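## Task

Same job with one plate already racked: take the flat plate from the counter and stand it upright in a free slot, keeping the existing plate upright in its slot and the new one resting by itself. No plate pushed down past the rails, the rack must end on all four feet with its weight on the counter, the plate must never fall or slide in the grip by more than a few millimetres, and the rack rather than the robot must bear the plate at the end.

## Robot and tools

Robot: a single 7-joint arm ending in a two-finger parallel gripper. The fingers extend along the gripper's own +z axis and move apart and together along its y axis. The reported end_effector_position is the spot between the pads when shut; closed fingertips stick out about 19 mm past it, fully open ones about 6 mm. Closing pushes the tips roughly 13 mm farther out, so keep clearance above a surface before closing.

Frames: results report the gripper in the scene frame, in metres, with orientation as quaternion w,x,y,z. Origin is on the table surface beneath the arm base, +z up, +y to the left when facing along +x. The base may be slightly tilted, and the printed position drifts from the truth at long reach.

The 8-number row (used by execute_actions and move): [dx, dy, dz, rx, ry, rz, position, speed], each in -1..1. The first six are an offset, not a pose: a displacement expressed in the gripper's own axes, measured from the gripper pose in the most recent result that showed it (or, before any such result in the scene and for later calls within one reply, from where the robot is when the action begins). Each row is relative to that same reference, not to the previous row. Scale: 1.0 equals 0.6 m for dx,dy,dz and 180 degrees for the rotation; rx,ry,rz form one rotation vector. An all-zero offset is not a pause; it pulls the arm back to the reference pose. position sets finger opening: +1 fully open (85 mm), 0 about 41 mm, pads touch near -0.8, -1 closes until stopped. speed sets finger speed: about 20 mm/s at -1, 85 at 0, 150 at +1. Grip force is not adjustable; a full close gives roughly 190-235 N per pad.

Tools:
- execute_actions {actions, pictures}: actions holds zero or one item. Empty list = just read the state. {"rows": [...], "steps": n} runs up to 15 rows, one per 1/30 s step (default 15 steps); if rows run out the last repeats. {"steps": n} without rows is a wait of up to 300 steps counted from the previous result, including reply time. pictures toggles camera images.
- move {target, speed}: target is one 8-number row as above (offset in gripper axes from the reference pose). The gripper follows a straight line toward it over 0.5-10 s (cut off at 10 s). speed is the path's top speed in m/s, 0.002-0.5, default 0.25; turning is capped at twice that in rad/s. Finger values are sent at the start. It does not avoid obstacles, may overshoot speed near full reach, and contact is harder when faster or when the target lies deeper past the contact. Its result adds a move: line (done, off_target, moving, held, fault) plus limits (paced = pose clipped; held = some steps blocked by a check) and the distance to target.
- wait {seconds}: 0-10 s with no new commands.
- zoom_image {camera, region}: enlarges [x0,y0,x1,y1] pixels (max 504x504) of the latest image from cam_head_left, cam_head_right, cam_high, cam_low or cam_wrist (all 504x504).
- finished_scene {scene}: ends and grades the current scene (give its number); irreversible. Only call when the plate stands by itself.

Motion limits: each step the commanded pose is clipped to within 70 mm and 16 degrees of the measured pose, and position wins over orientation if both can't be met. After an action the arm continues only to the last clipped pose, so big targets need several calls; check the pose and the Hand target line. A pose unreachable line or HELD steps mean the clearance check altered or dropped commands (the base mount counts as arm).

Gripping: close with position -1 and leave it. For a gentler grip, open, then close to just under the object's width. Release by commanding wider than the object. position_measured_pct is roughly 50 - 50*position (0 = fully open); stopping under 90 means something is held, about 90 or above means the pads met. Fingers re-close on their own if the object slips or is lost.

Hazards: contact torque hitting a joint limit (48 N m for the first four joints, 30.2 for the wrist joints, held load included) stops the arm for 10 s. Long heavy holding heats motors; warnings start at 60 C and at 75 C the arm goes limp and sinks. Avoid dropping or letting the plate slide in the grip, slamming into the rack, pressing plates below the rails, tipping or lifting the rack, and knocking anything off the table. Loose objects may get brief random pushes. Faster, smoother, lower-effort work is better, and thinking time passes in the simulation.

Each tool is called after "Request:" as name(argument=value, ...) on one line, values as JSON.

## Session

Request:
execute_actions(actions=[])

Scene clock: 0.00 s of 4942.00 s.
end_effector_position=(+0.1095, +0.3790, +0.3081) position_measured_pct=0.0 end_effector_quat_wxyz=(-0.015, +0.906, -0.422, -0.018)
Joint positions: [-1.136 -0.861  0.403  2.091 -0.182  1.265  2.979]
Joint velocities: [ 0.001 -0.     0.     0.    -0.    -0.001 -0.001]
Joint torques (N m, as the joint torque sensors report them, + toward a larger angle): no reading
Motor temperatures (°C, as the motors report them): [31 31 31 30 35 39 38]
Hand target: +0.110, +0.379, +0.308; -0.015, +0.906, -0.422, -0.018

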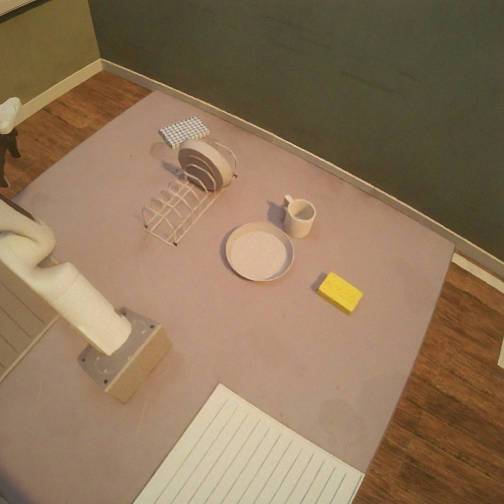

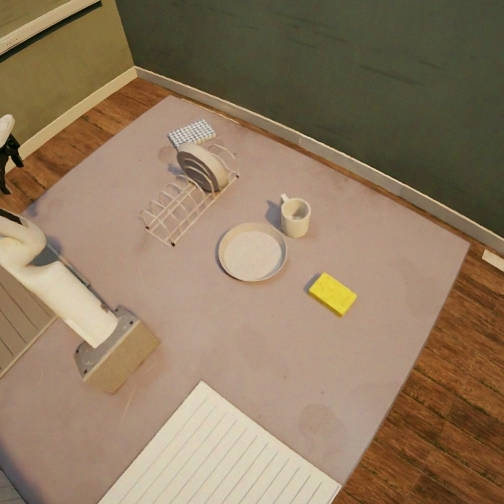

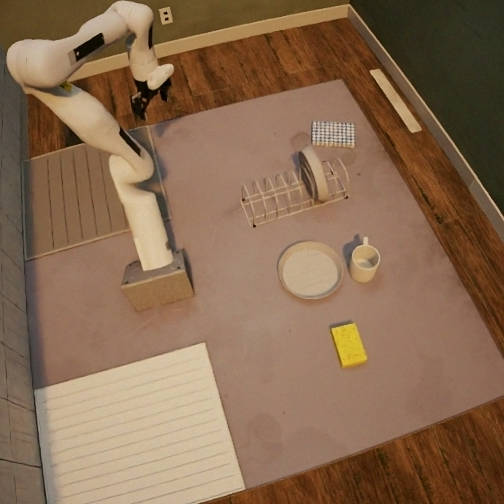

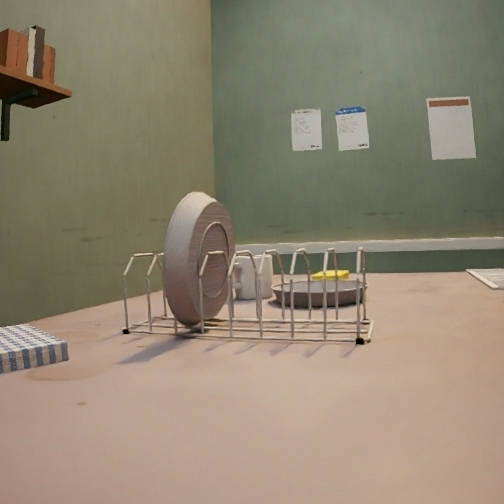

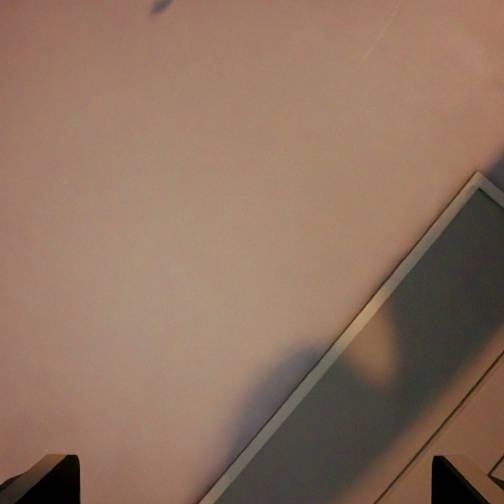

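Request:
move(target=[0.528,-0.1645,-0.042,0.0014,0.0151,0.2225,1,0], speed=0.3)

Request:
zoom_image(camera="cam_low", region=[150, 180, 390, 350])

Scene clock: 10.27 s of 4942.00 s.
end_effector_position=(+0.3895, +0.1976, +0.3200) position_measured_pct=0.0 end_effector_quat_wxyz=(-0.000, +0.706, -0.708, +0.000)
Joint positions: [-1.699 -0.835  1.555  1.656  0.13   1.328  2.941]
Joint velocities: [-0.007 -0.001  0.001 -0.     0.001 -0.001  0.001]
Joint torques (N m, as the joint torque sensors report them, + toward a larger angle): [ 8.36  2.77 -1.19 -8.72  0.46  0.06 -0.17]
Motor temperatures (°C, as the motors report them): [31 31 31 30 35 39 38]
Hand target: +0.390, +0.198, +0.320; -0.000, +0.706, -0.708, +0.000
Off the commanded pose: 0.001 m, 0 deg.
After step 90, 5.40 s passed at rest.
move: done

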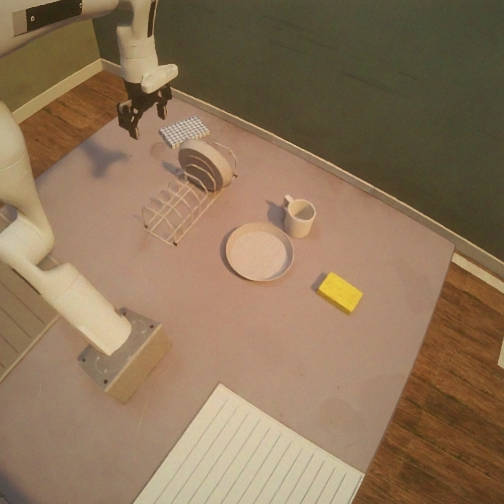

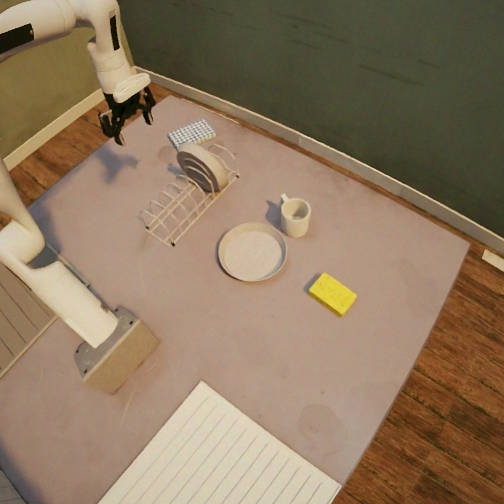

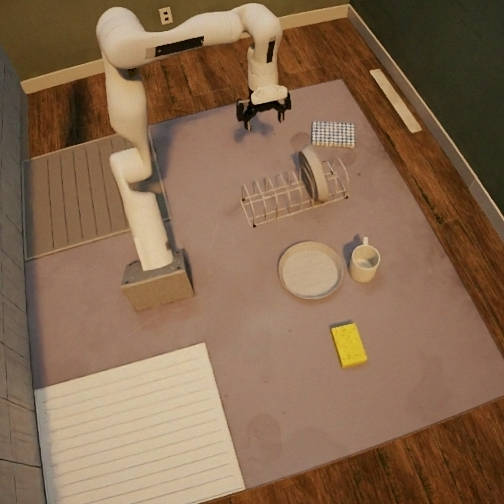

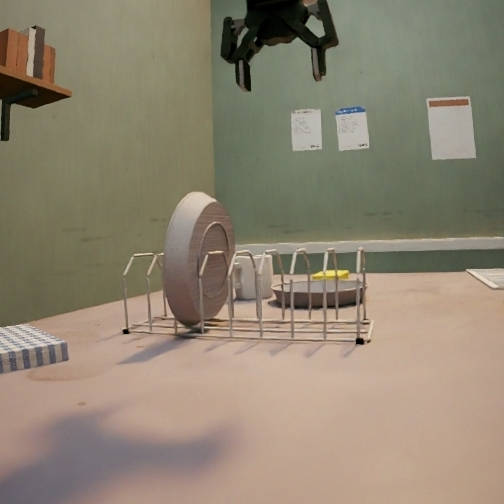

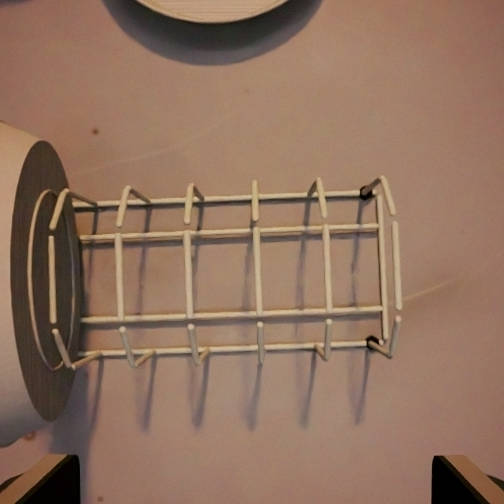

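Region (150, 180, 390, 350) of cam_low's 504x504 image, scaled by 2.100, with more detail than that image has; it fills the top 357 rows of this view, and the rest is white.

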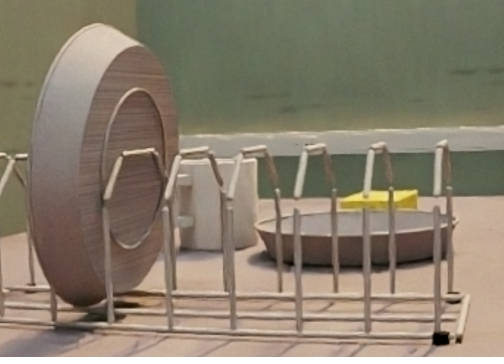

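Request:
move(target=[0.441,-0.046,0.133,0,0,0,1,0], speed=0.3)

Request:
zoom_image(camera="cam_low", region=[260, 260, 380, 320])

Scene clock: 19.40 s of 4942.00 s.
end_effector_position=(+0.4160, -0.0681, +0.2409) position_measured_pct=0.0 end_effector_quat_wxyz=(+0.000, +0.706, -0.709, +0.001)
Joint positions: [-1.732 -1.267  1.9    1.503  0.474  1.283  3.271]
Joint velocities: [-0.005 -0.007  0.002 -0.002 -0.002  0.002  0.002]
Joint torques (N m, as the joint torque sensors report them, + toward a larger angle): [ 9.53 13.28 -3.23 -7.98  0.41 -0.13 -0.29]
Motor temperatures (°C, as the motors report them): [31 31 31 30 35 39 38]
Hand target: +0.416, -0.068, +0.241; -0.000, +0.706, -0.709, +0.001
Off the commanded pose: 0.001 m, 0 deg.
After step 90, 4.70 s passed at rest.
move: done

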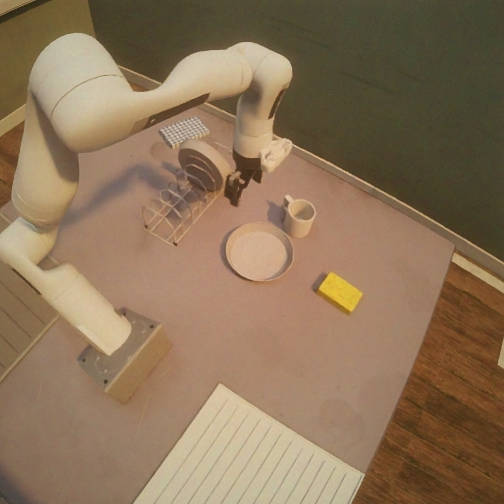

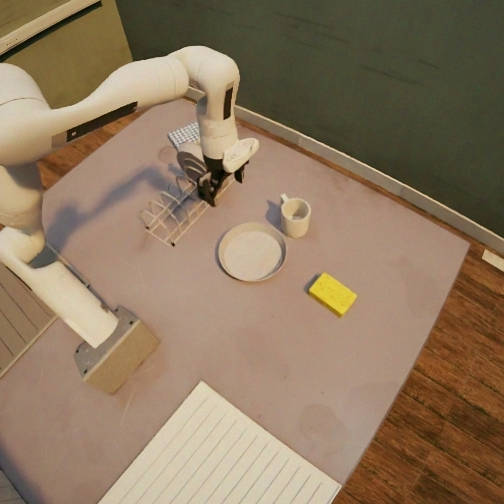

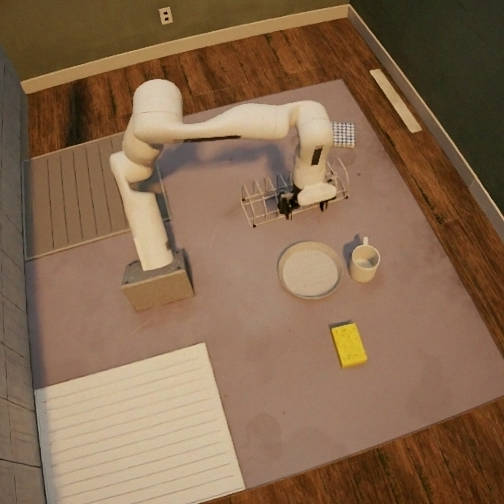

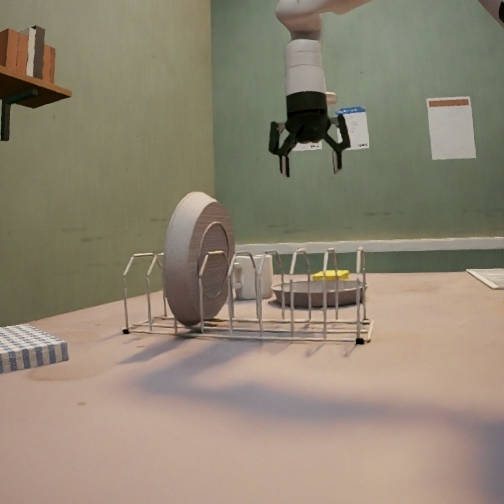

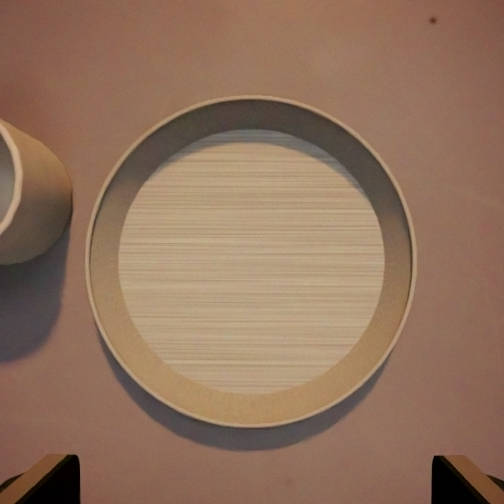

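Region (260, 260, 380, 320) of cam_low's 504x504 image, scaled by 4.200, with more detail than that image has.

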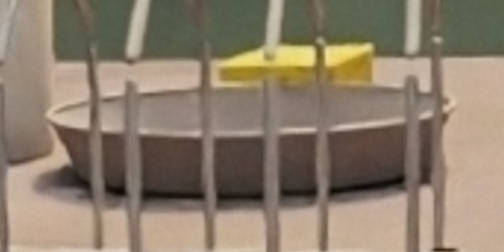

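Request:
move(target=[0.0957,0.183,0.295,0.1667,0,0,-0.5,0])

Request:
zoom_image(camera="cam_wrist", region=[170, 300, 350, 504])

Request:
zoom_image(camera="cam_low", region=[320, 220, 440, 320])

Scene clock: 26.73 s of 4942.00 s.
end_effector_position=(+0.3059, -0.1265, +0.0643) position_measured_pct=75.0 end_effector_quat_wxyz=(-0.182, +0.681, -0.684, +0.185)
Joint positions: [-1.355 -1.528  2.375  2.215  1.021  0.133  3.26 ]
Joint velocities: [-0.016  0.012  0.014  0.006  0.005 -0.027 -0.009]
Joint torques (N m, as the joint torque sensors report them, + toward a larger angle): [ 3.47 14.99 -4.72 -3.41  0.57 -1.75 -0.49]
Motor temperatures (°C, as the motors report them): [31 31 31 30 35 39 38]
Hand target: +0.306, -0.126, +0.064; -0.182, +0.682, -0.684, +0.185
Off the commanded pose: 0.001 m, 0 deg.
After step 90, 2.67 s passed at rest.
move: done

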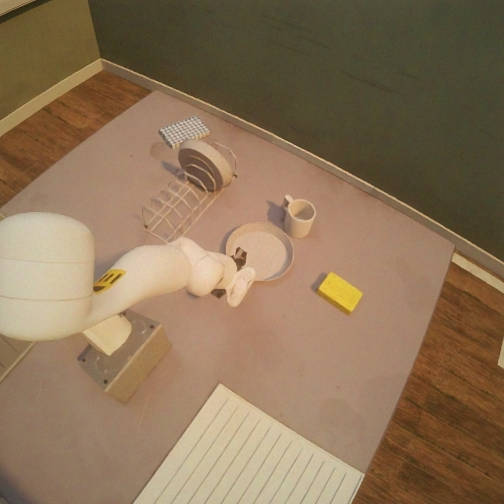

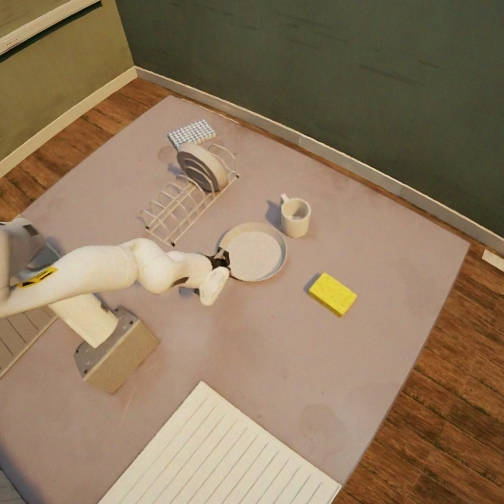

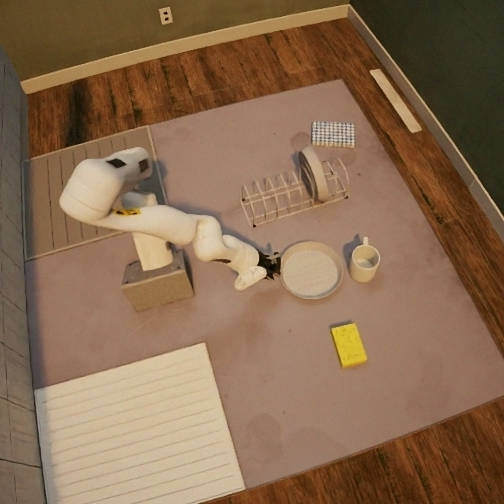

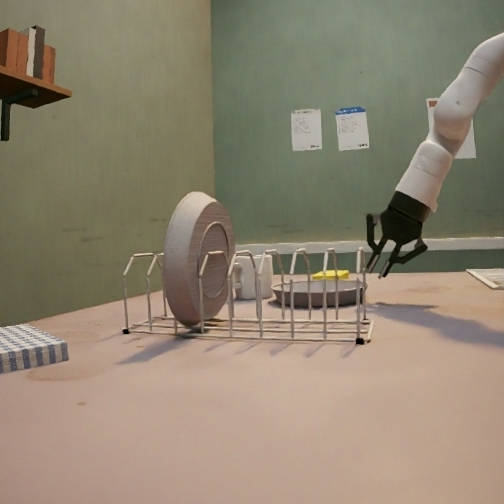

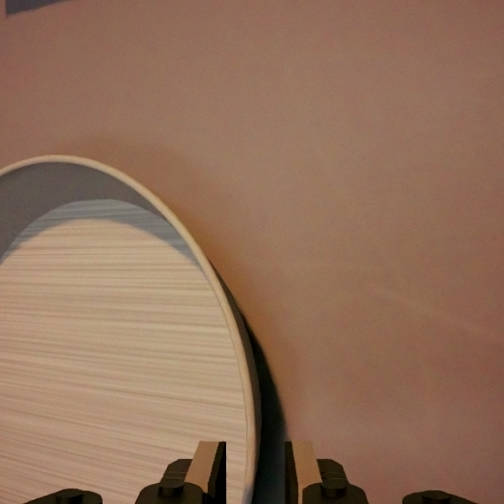

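Region (170, 300, 350, 504) of cam_wrist's 504x504 image, scaled by 2.471; it fills the left 445 columns of this view, and the rest is white.

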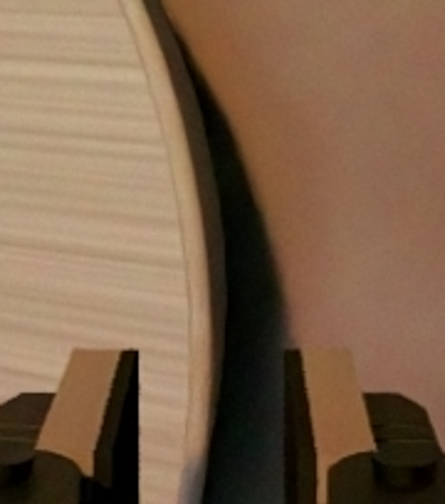

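Region (320, 220, 440, 320) of cam_low's 504x504 image, scaled by 4.200, with more detail than that image has.

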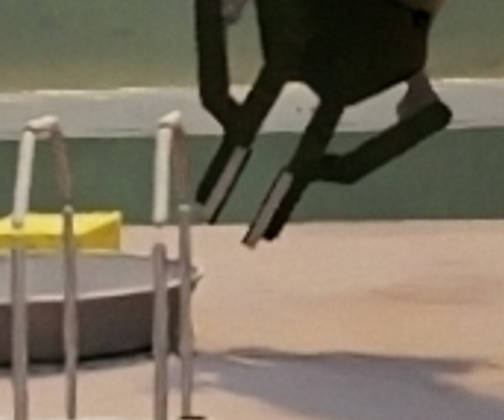

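Request:
move(target=[0.005,-0.0027,0.058,-0.0222,0,0,-0.57,0], speed=0.04)

Request:
zoom_image(camera="cam_wrist", region=[170, 300, 350, 504])

Request:
zoom_image(camera="cam_low", region=[330, 250, 410, 320])

Scene clock: 37.10 s of 4942.00 s.
end_effector_position=(+0.3246, -0.1297, +0.0351) position_measured_pct=78.6 end_effector_quat_wxyz=(-0.159, +0.687, -0.690, +0.162)
Joint positions: [-1.499 -1.542  2.405  2.152  1.003  0.113  3.214]
Joint velocities: [-0.008  0.     0.    -0.001 -0.001 -0.001 -0.002]
Joint torques (N m, as the joint torque sensors report them, + toward a larger angle): [ 5.18 15.23 -4.29 -3.26  0.35 -1.4  -0.23]
Motor temperatures (°C, as the motors report them): [31 32 31 30 35 39 38]
Hand target: +0.325, -0.130, +0.035; -0.158, +0.687, -0.690, +0.161
Off the commanded pose: 0.000 m, 0 deg.
After step 90, 6.20 s passed at rest.
move: done

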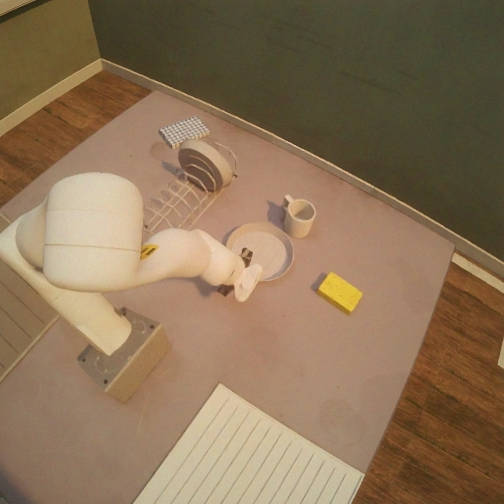

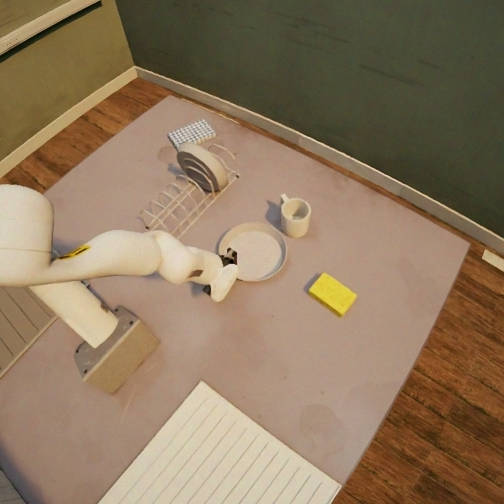

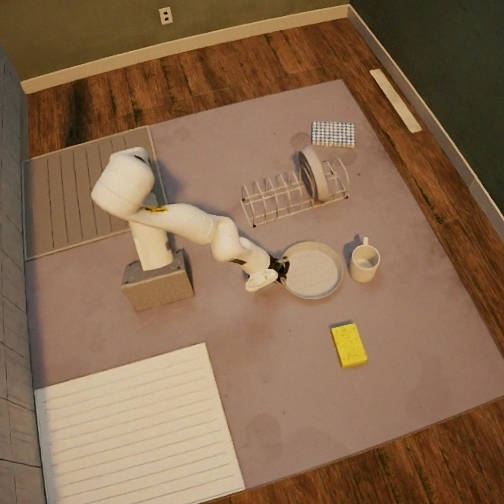

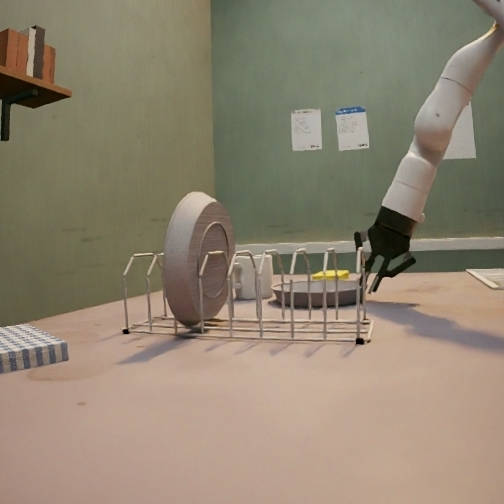

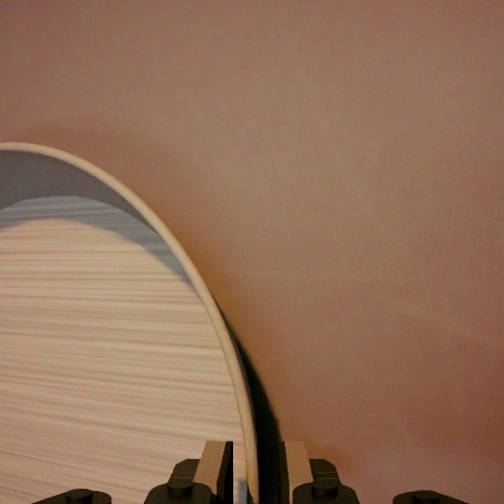

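Region (170, 300, 350, 504) of cam_wrist's 504x504 image, scaled by 2.471; it fills the left 445 columns of this view, and the rest is white.

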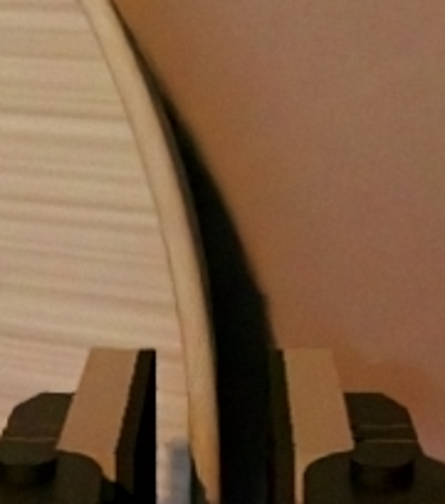

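Region (330, 250, 410, 320) of cam_low's 504x504 image, scaled by 6.300, with more detail than that image has; it fills the top 441 rows of this view, and the rest is white.

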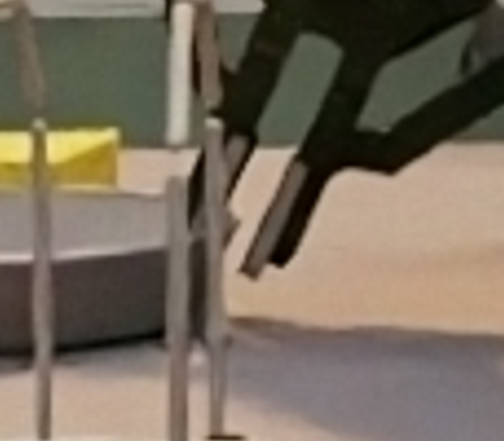

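Request:
move(target=[0,-0.001,0.015,0,0,0,-0.6,0], speed=0.02)

Request:
move(target=[0,0,0,0,0,0,-1,-0.8])

Request:
zoom_image(camera="cam_low", region=[330, 250, 410, 320])

Scene clock: 41.03 s of 4942.00 s.
end_effector_position=(+0.3291, -0.1299, +0.0274) position_measured_pct=80.2 end_effector_quat_wxyz=(-0.159, +0.687, -0.690, +0.162)
Joint positions: [-1.531 -1.548  2.426  2.145  1.006  0.079  3.205]
Joint velocities: [-0.006 -0.002  0.003  0.002 -0.001 -0.005 -0.004]
Joint torques (N m, as the joint torque sensors report them, + toward a larger angle): [ 5.31 15.1  -3.56 -3.06  0.41 -1.06 -0.03]
Motor temperatures (°C, as the motors report them): [31 32 31 30 35 39 38]
Hand target: +0.329, -0.130, +0.027; -0.159, +0.687, -0.690, +0.162
Off the commanded pose: 0.000 m, 0 deg.
After step 90, 0.23 s passed at rest.
move: done

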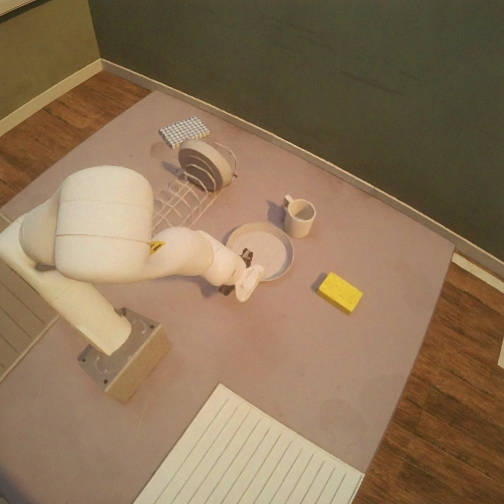

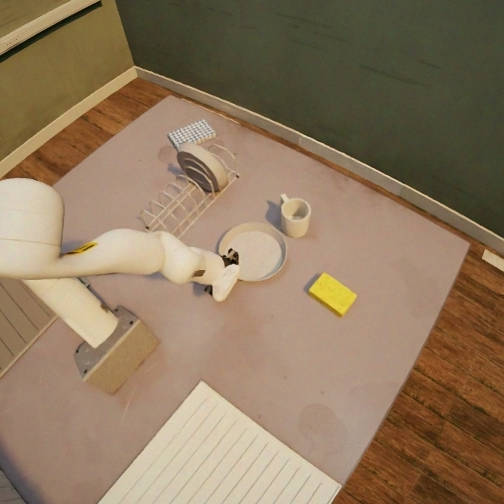

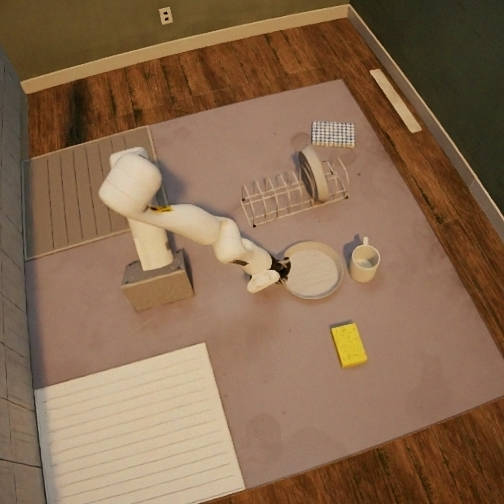

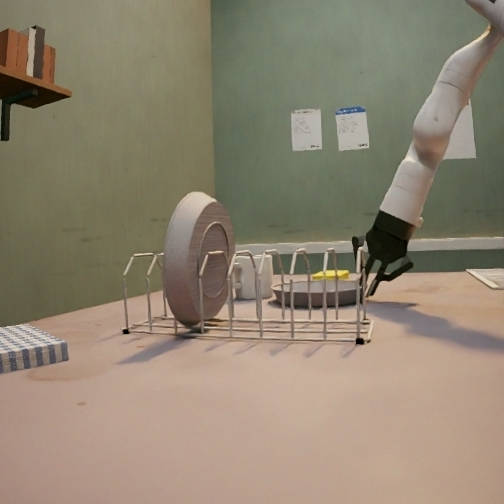

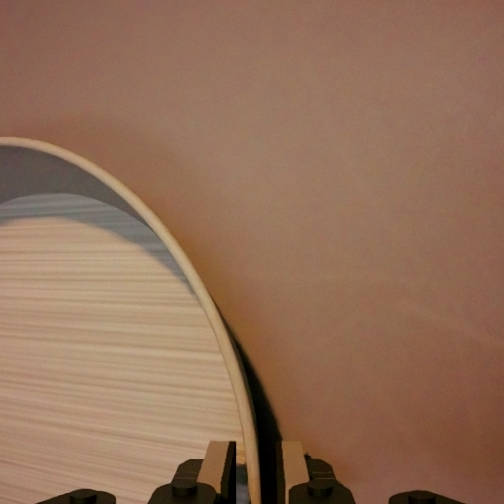

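Scene clock: 41.77 s of 4942.00 s.
end_effector_position=(+0.3289, -0.1299, +0.0272) position_measured_pct=90.9 end_effector_quat_wxyz=(-0.158, +0.687, -0.691, +0.161)
Joint positions: [-1.531 -1.548  2.426  2.145  1.006  0.08   3.205]
Joint velocities: [-0.001 -0.    -0.001 -0.    -0.     0.001 -0.001]
Joint torques (N m, as the joint torque sensors report them, + toward a larger angle): [ 5.35 15.29 -3.97 -3.08  0.39 -1.36 -0.18]
Motor temperatures (°C, as the motors report them): [31 32 31 30 35 39 38]
Hand target: +0.329, -0.130, +0.027; -0.159, +0.687, -0.690, +0.162
Off the commanded pose: 0.000 m, 0 deg.
move: done

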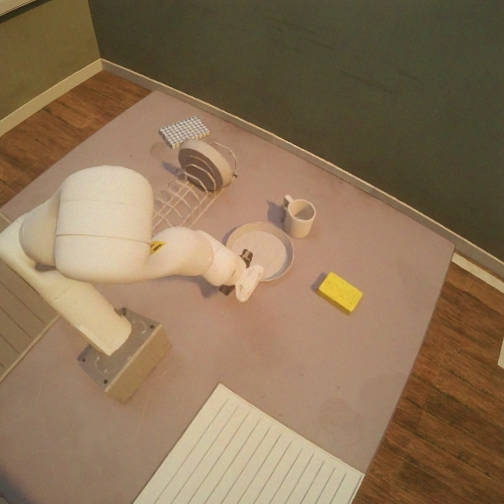

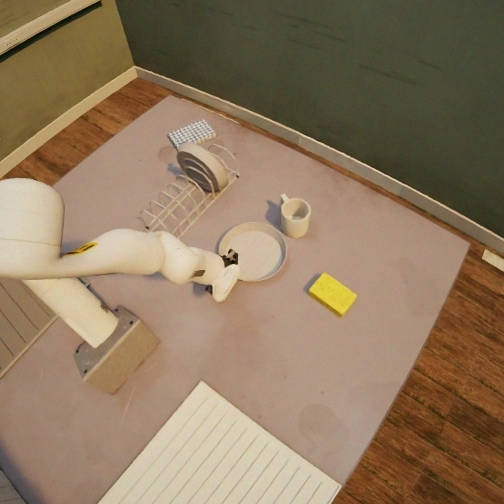

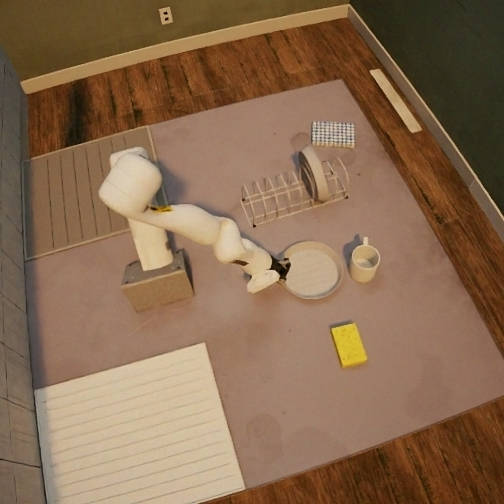

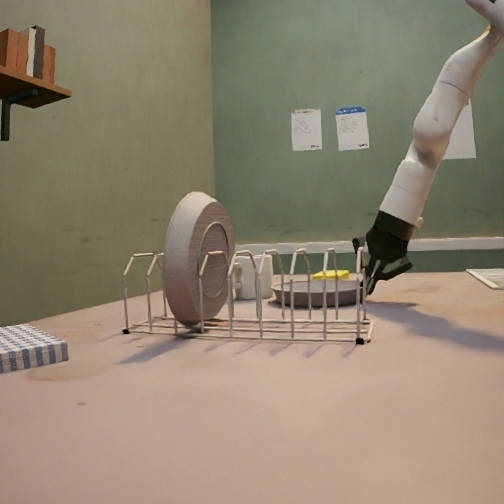

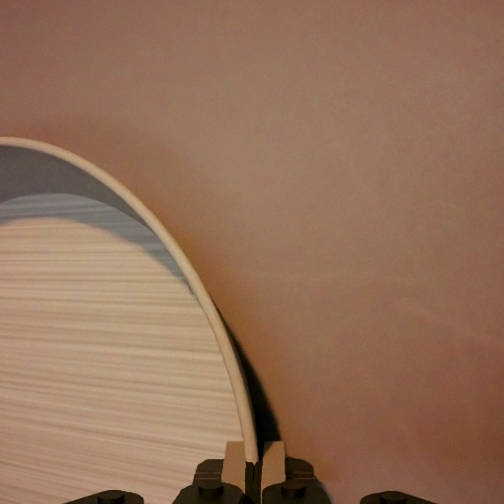

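Region (330, 250, 410, 320) of cam_low's 504x504 image, scaled by 6.300, with more detail than that image has; it fills the top 441 rows of this view, and the rest is white.

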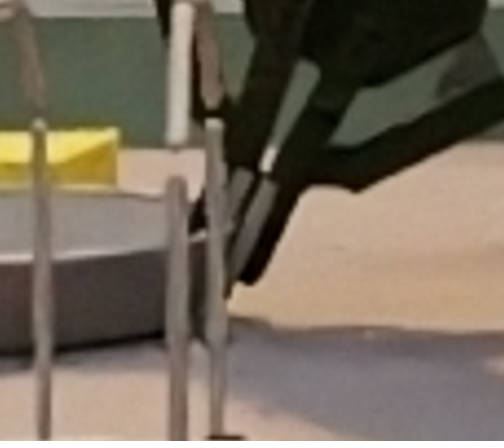

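Request:
move(target=[0,-0.0059,-0.012,0,0,0,-1,-0.8], speed=0.015)

Request:
zoom_image(camera="cam_low", region=[260, 250, 400, 320])

Scene clock: 46.20 s of 4942.00 s.
end_effector_position=(+0.3289, -0.1298, +0.0352) position_measured_pct=90.9 end_effector_quat_wxyz=(-0.158, +0.687, -0.690, +0.161)
Joint positions: [-1.507 -1.543  2.398  2.145  0.999  0.117  3.209]
Joint velocities: [ 0.005 -0.    -0.004 -0.001 -0.001  0.005  0.002]
Joint torques (N m, as the joint torque sensors report them, + toward a larger angle): [ 5.01 15.25 -4.54 -3.27  0.32 -1.5  -0.25]
Motor temperatures (°C, as the motors report them): [31 32 31 30 35 39 38]
Hand target: +0.329, -0.130, +0.035; -0.158, +0.687, -0.691, +0.161
Off the commanded pose: 0.000 m, 0 deg.
After step 90, 0.67 s passed at rest.
move: done

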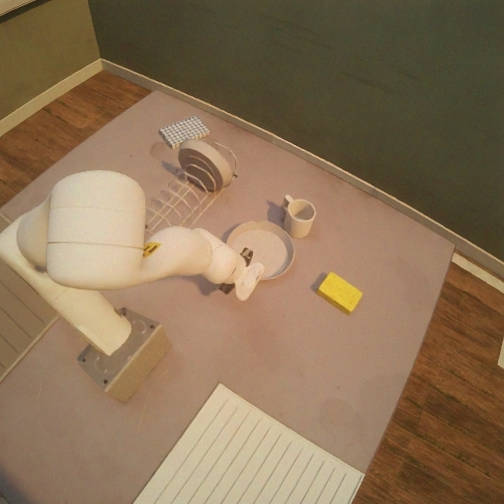

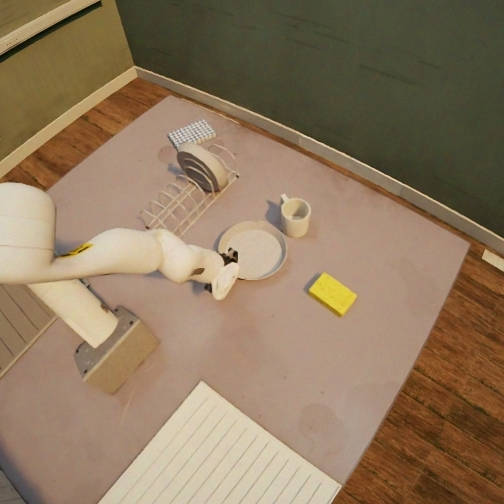

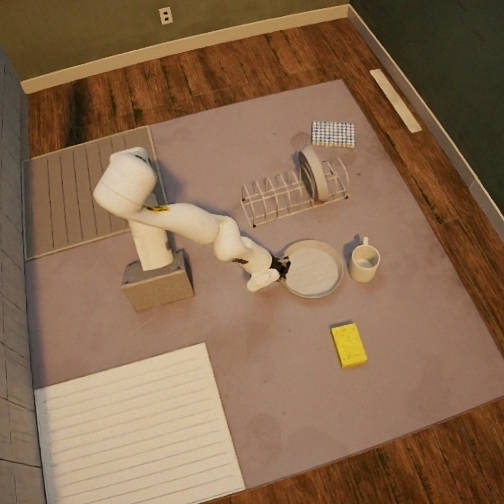

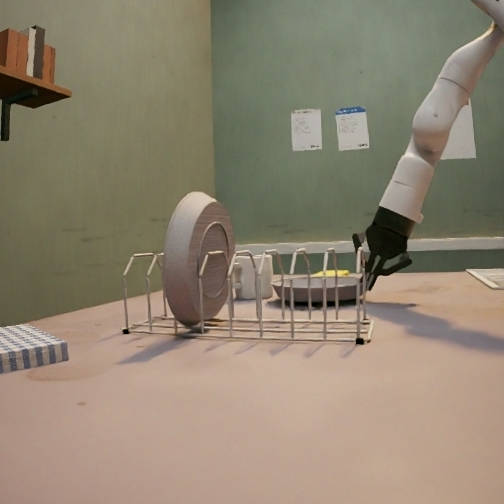

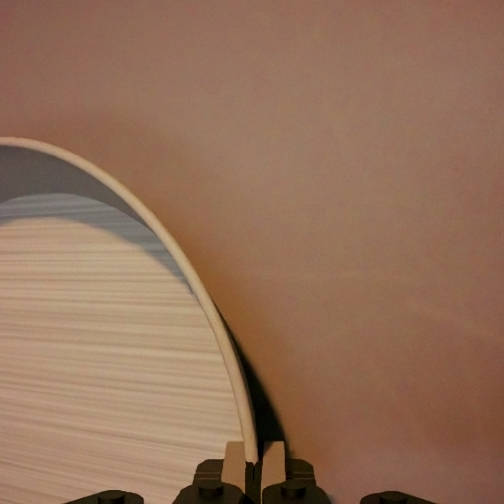

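Region (260, 250, 400, 320) of cam_low's 504x504 image, scaled by 3.600, with more detail than that image has.

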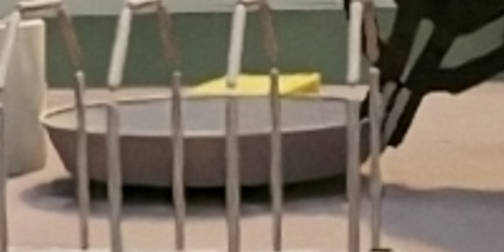

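Request:
move(target=[0,-0.11,-0.2245,0,0,0,-1,-0.8], speed=0.15)

Request:
move(target=[0,-0.088,-0.18,0.232,0.257,-0.750,-1,-0.8], speed=0.35)

Scene clock: 57.93 s of 4942.00 s.
end_effector_position=(+0.3292, -0.1292, +0.1857) position_measured_pct=90.9 end_effector_quat_wxyz=(-0.159, +0.687, -0.690, +0.161)
Joint positions: [-1.239 -1.424  1.986  2.033  0.707  0.654  3.364]
Joint velocities: [ 0.003  0.001 -0.    -0.    -0.002  0.001  0.001]
Joint torques (N m, as the joint torque sensors report them, + toward a larger angle): [ 3.64 13.06 -6.18 -6.54  0.1  -1.61 -0.33]
Motor temperatures (°C, as the motors report them): [31 32 31 30 35 39 38]
Hand target: +0.329, -0.129, +0.186; -0.159, +0.687, -0.690, +0.161
Off the commanded pose: 0.001 m, 0 deg.
After step 90, 7.30 s passed at rest.
move: done

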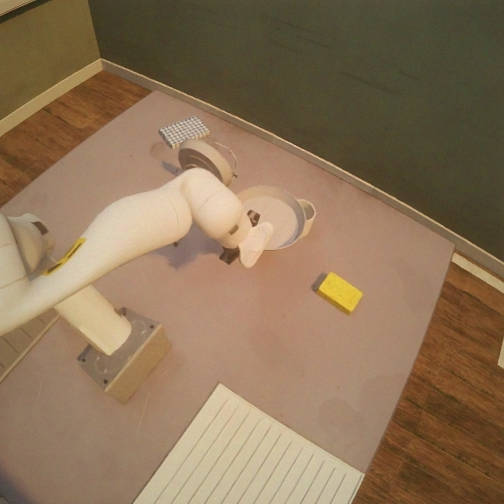

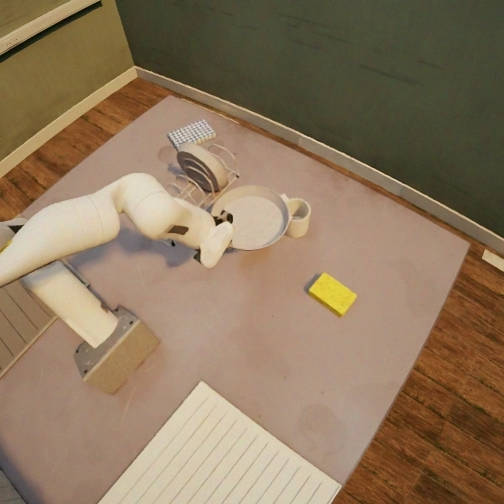

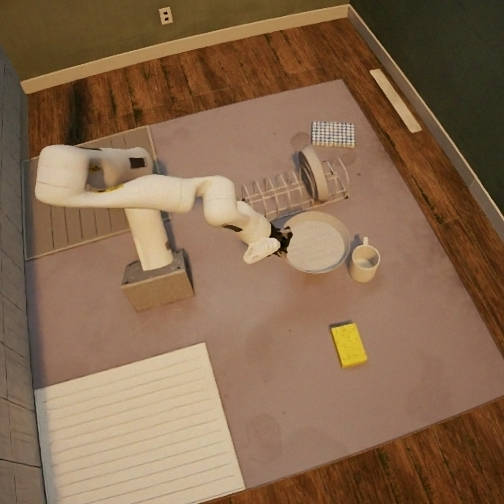

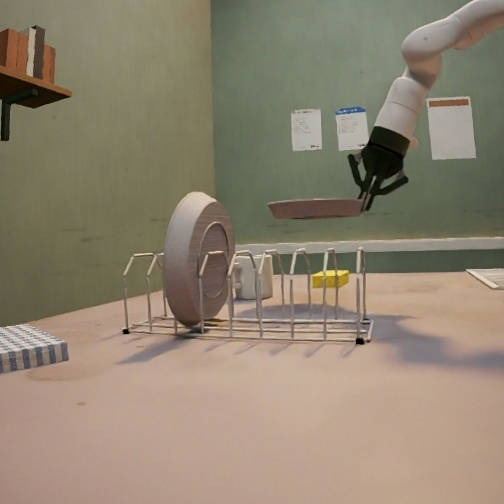

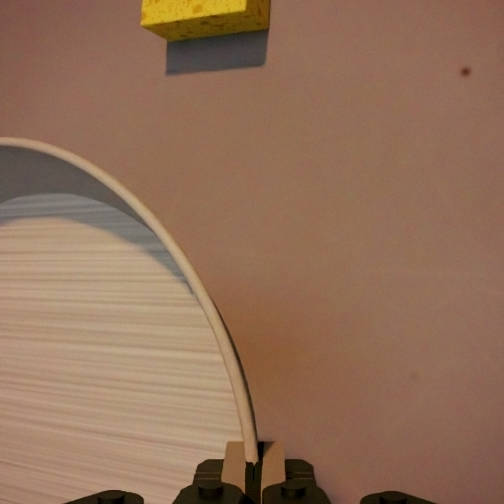

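Scene clock: 62.33 s of 4942.00 s.
end_effector_position=(+0.3279, -0.1298, +0.3065) position_measured_pct=90.9 end_effector_quat_wxyz=(+0.120, +0.698, +0.409, +0.575)
Joint positions: [-0.672 -2.242  1.555  1.956  0.834  0.973  6.024]
Joint velocities: [-0.012 -0.005  0.    -0.005 -0.005  0.004  0.005]
Joint torques (N m, as the joint torque sensors report them, + toward a larger angle): [ 0.17 12.17 -9.46 -1.69 -1.11 -2.81 -0.5 ]
Motor temperatures (°C, as the motors report them): [31 32 31 30 35 39 38]
Hand target: +0.328, -0.129, +0.306; +0.119, +0.698, +0.410, +0.575
Off the commanded pose: 0.002 m, 0 deg.
move: done

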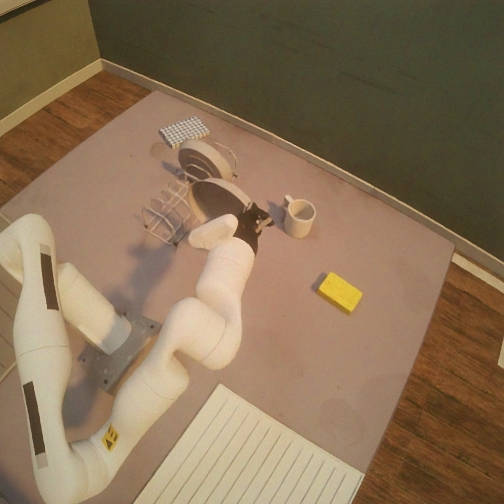

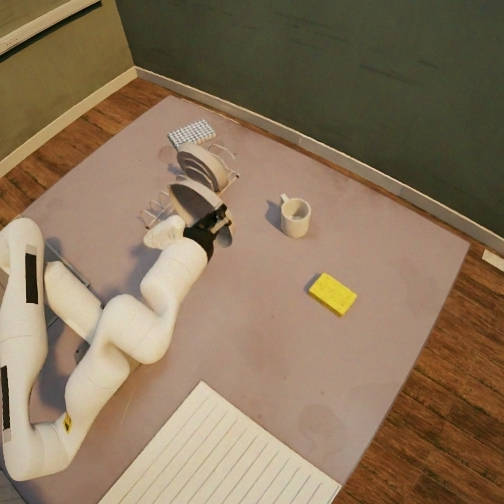

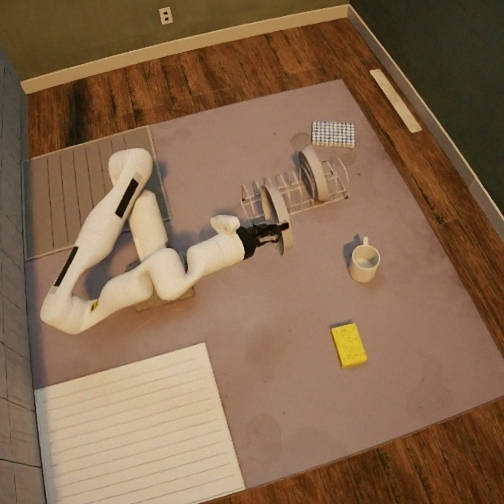

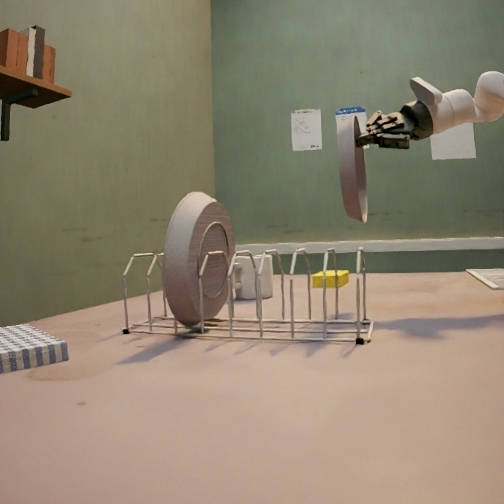

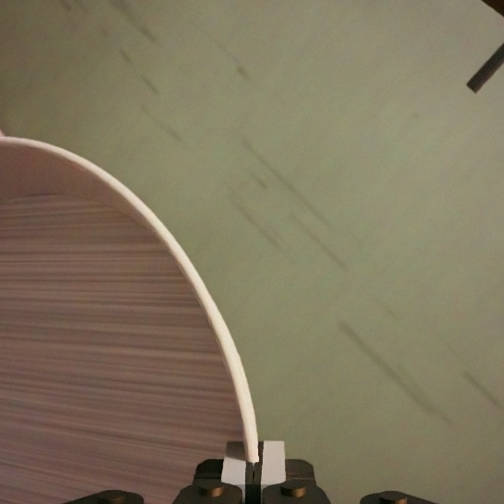

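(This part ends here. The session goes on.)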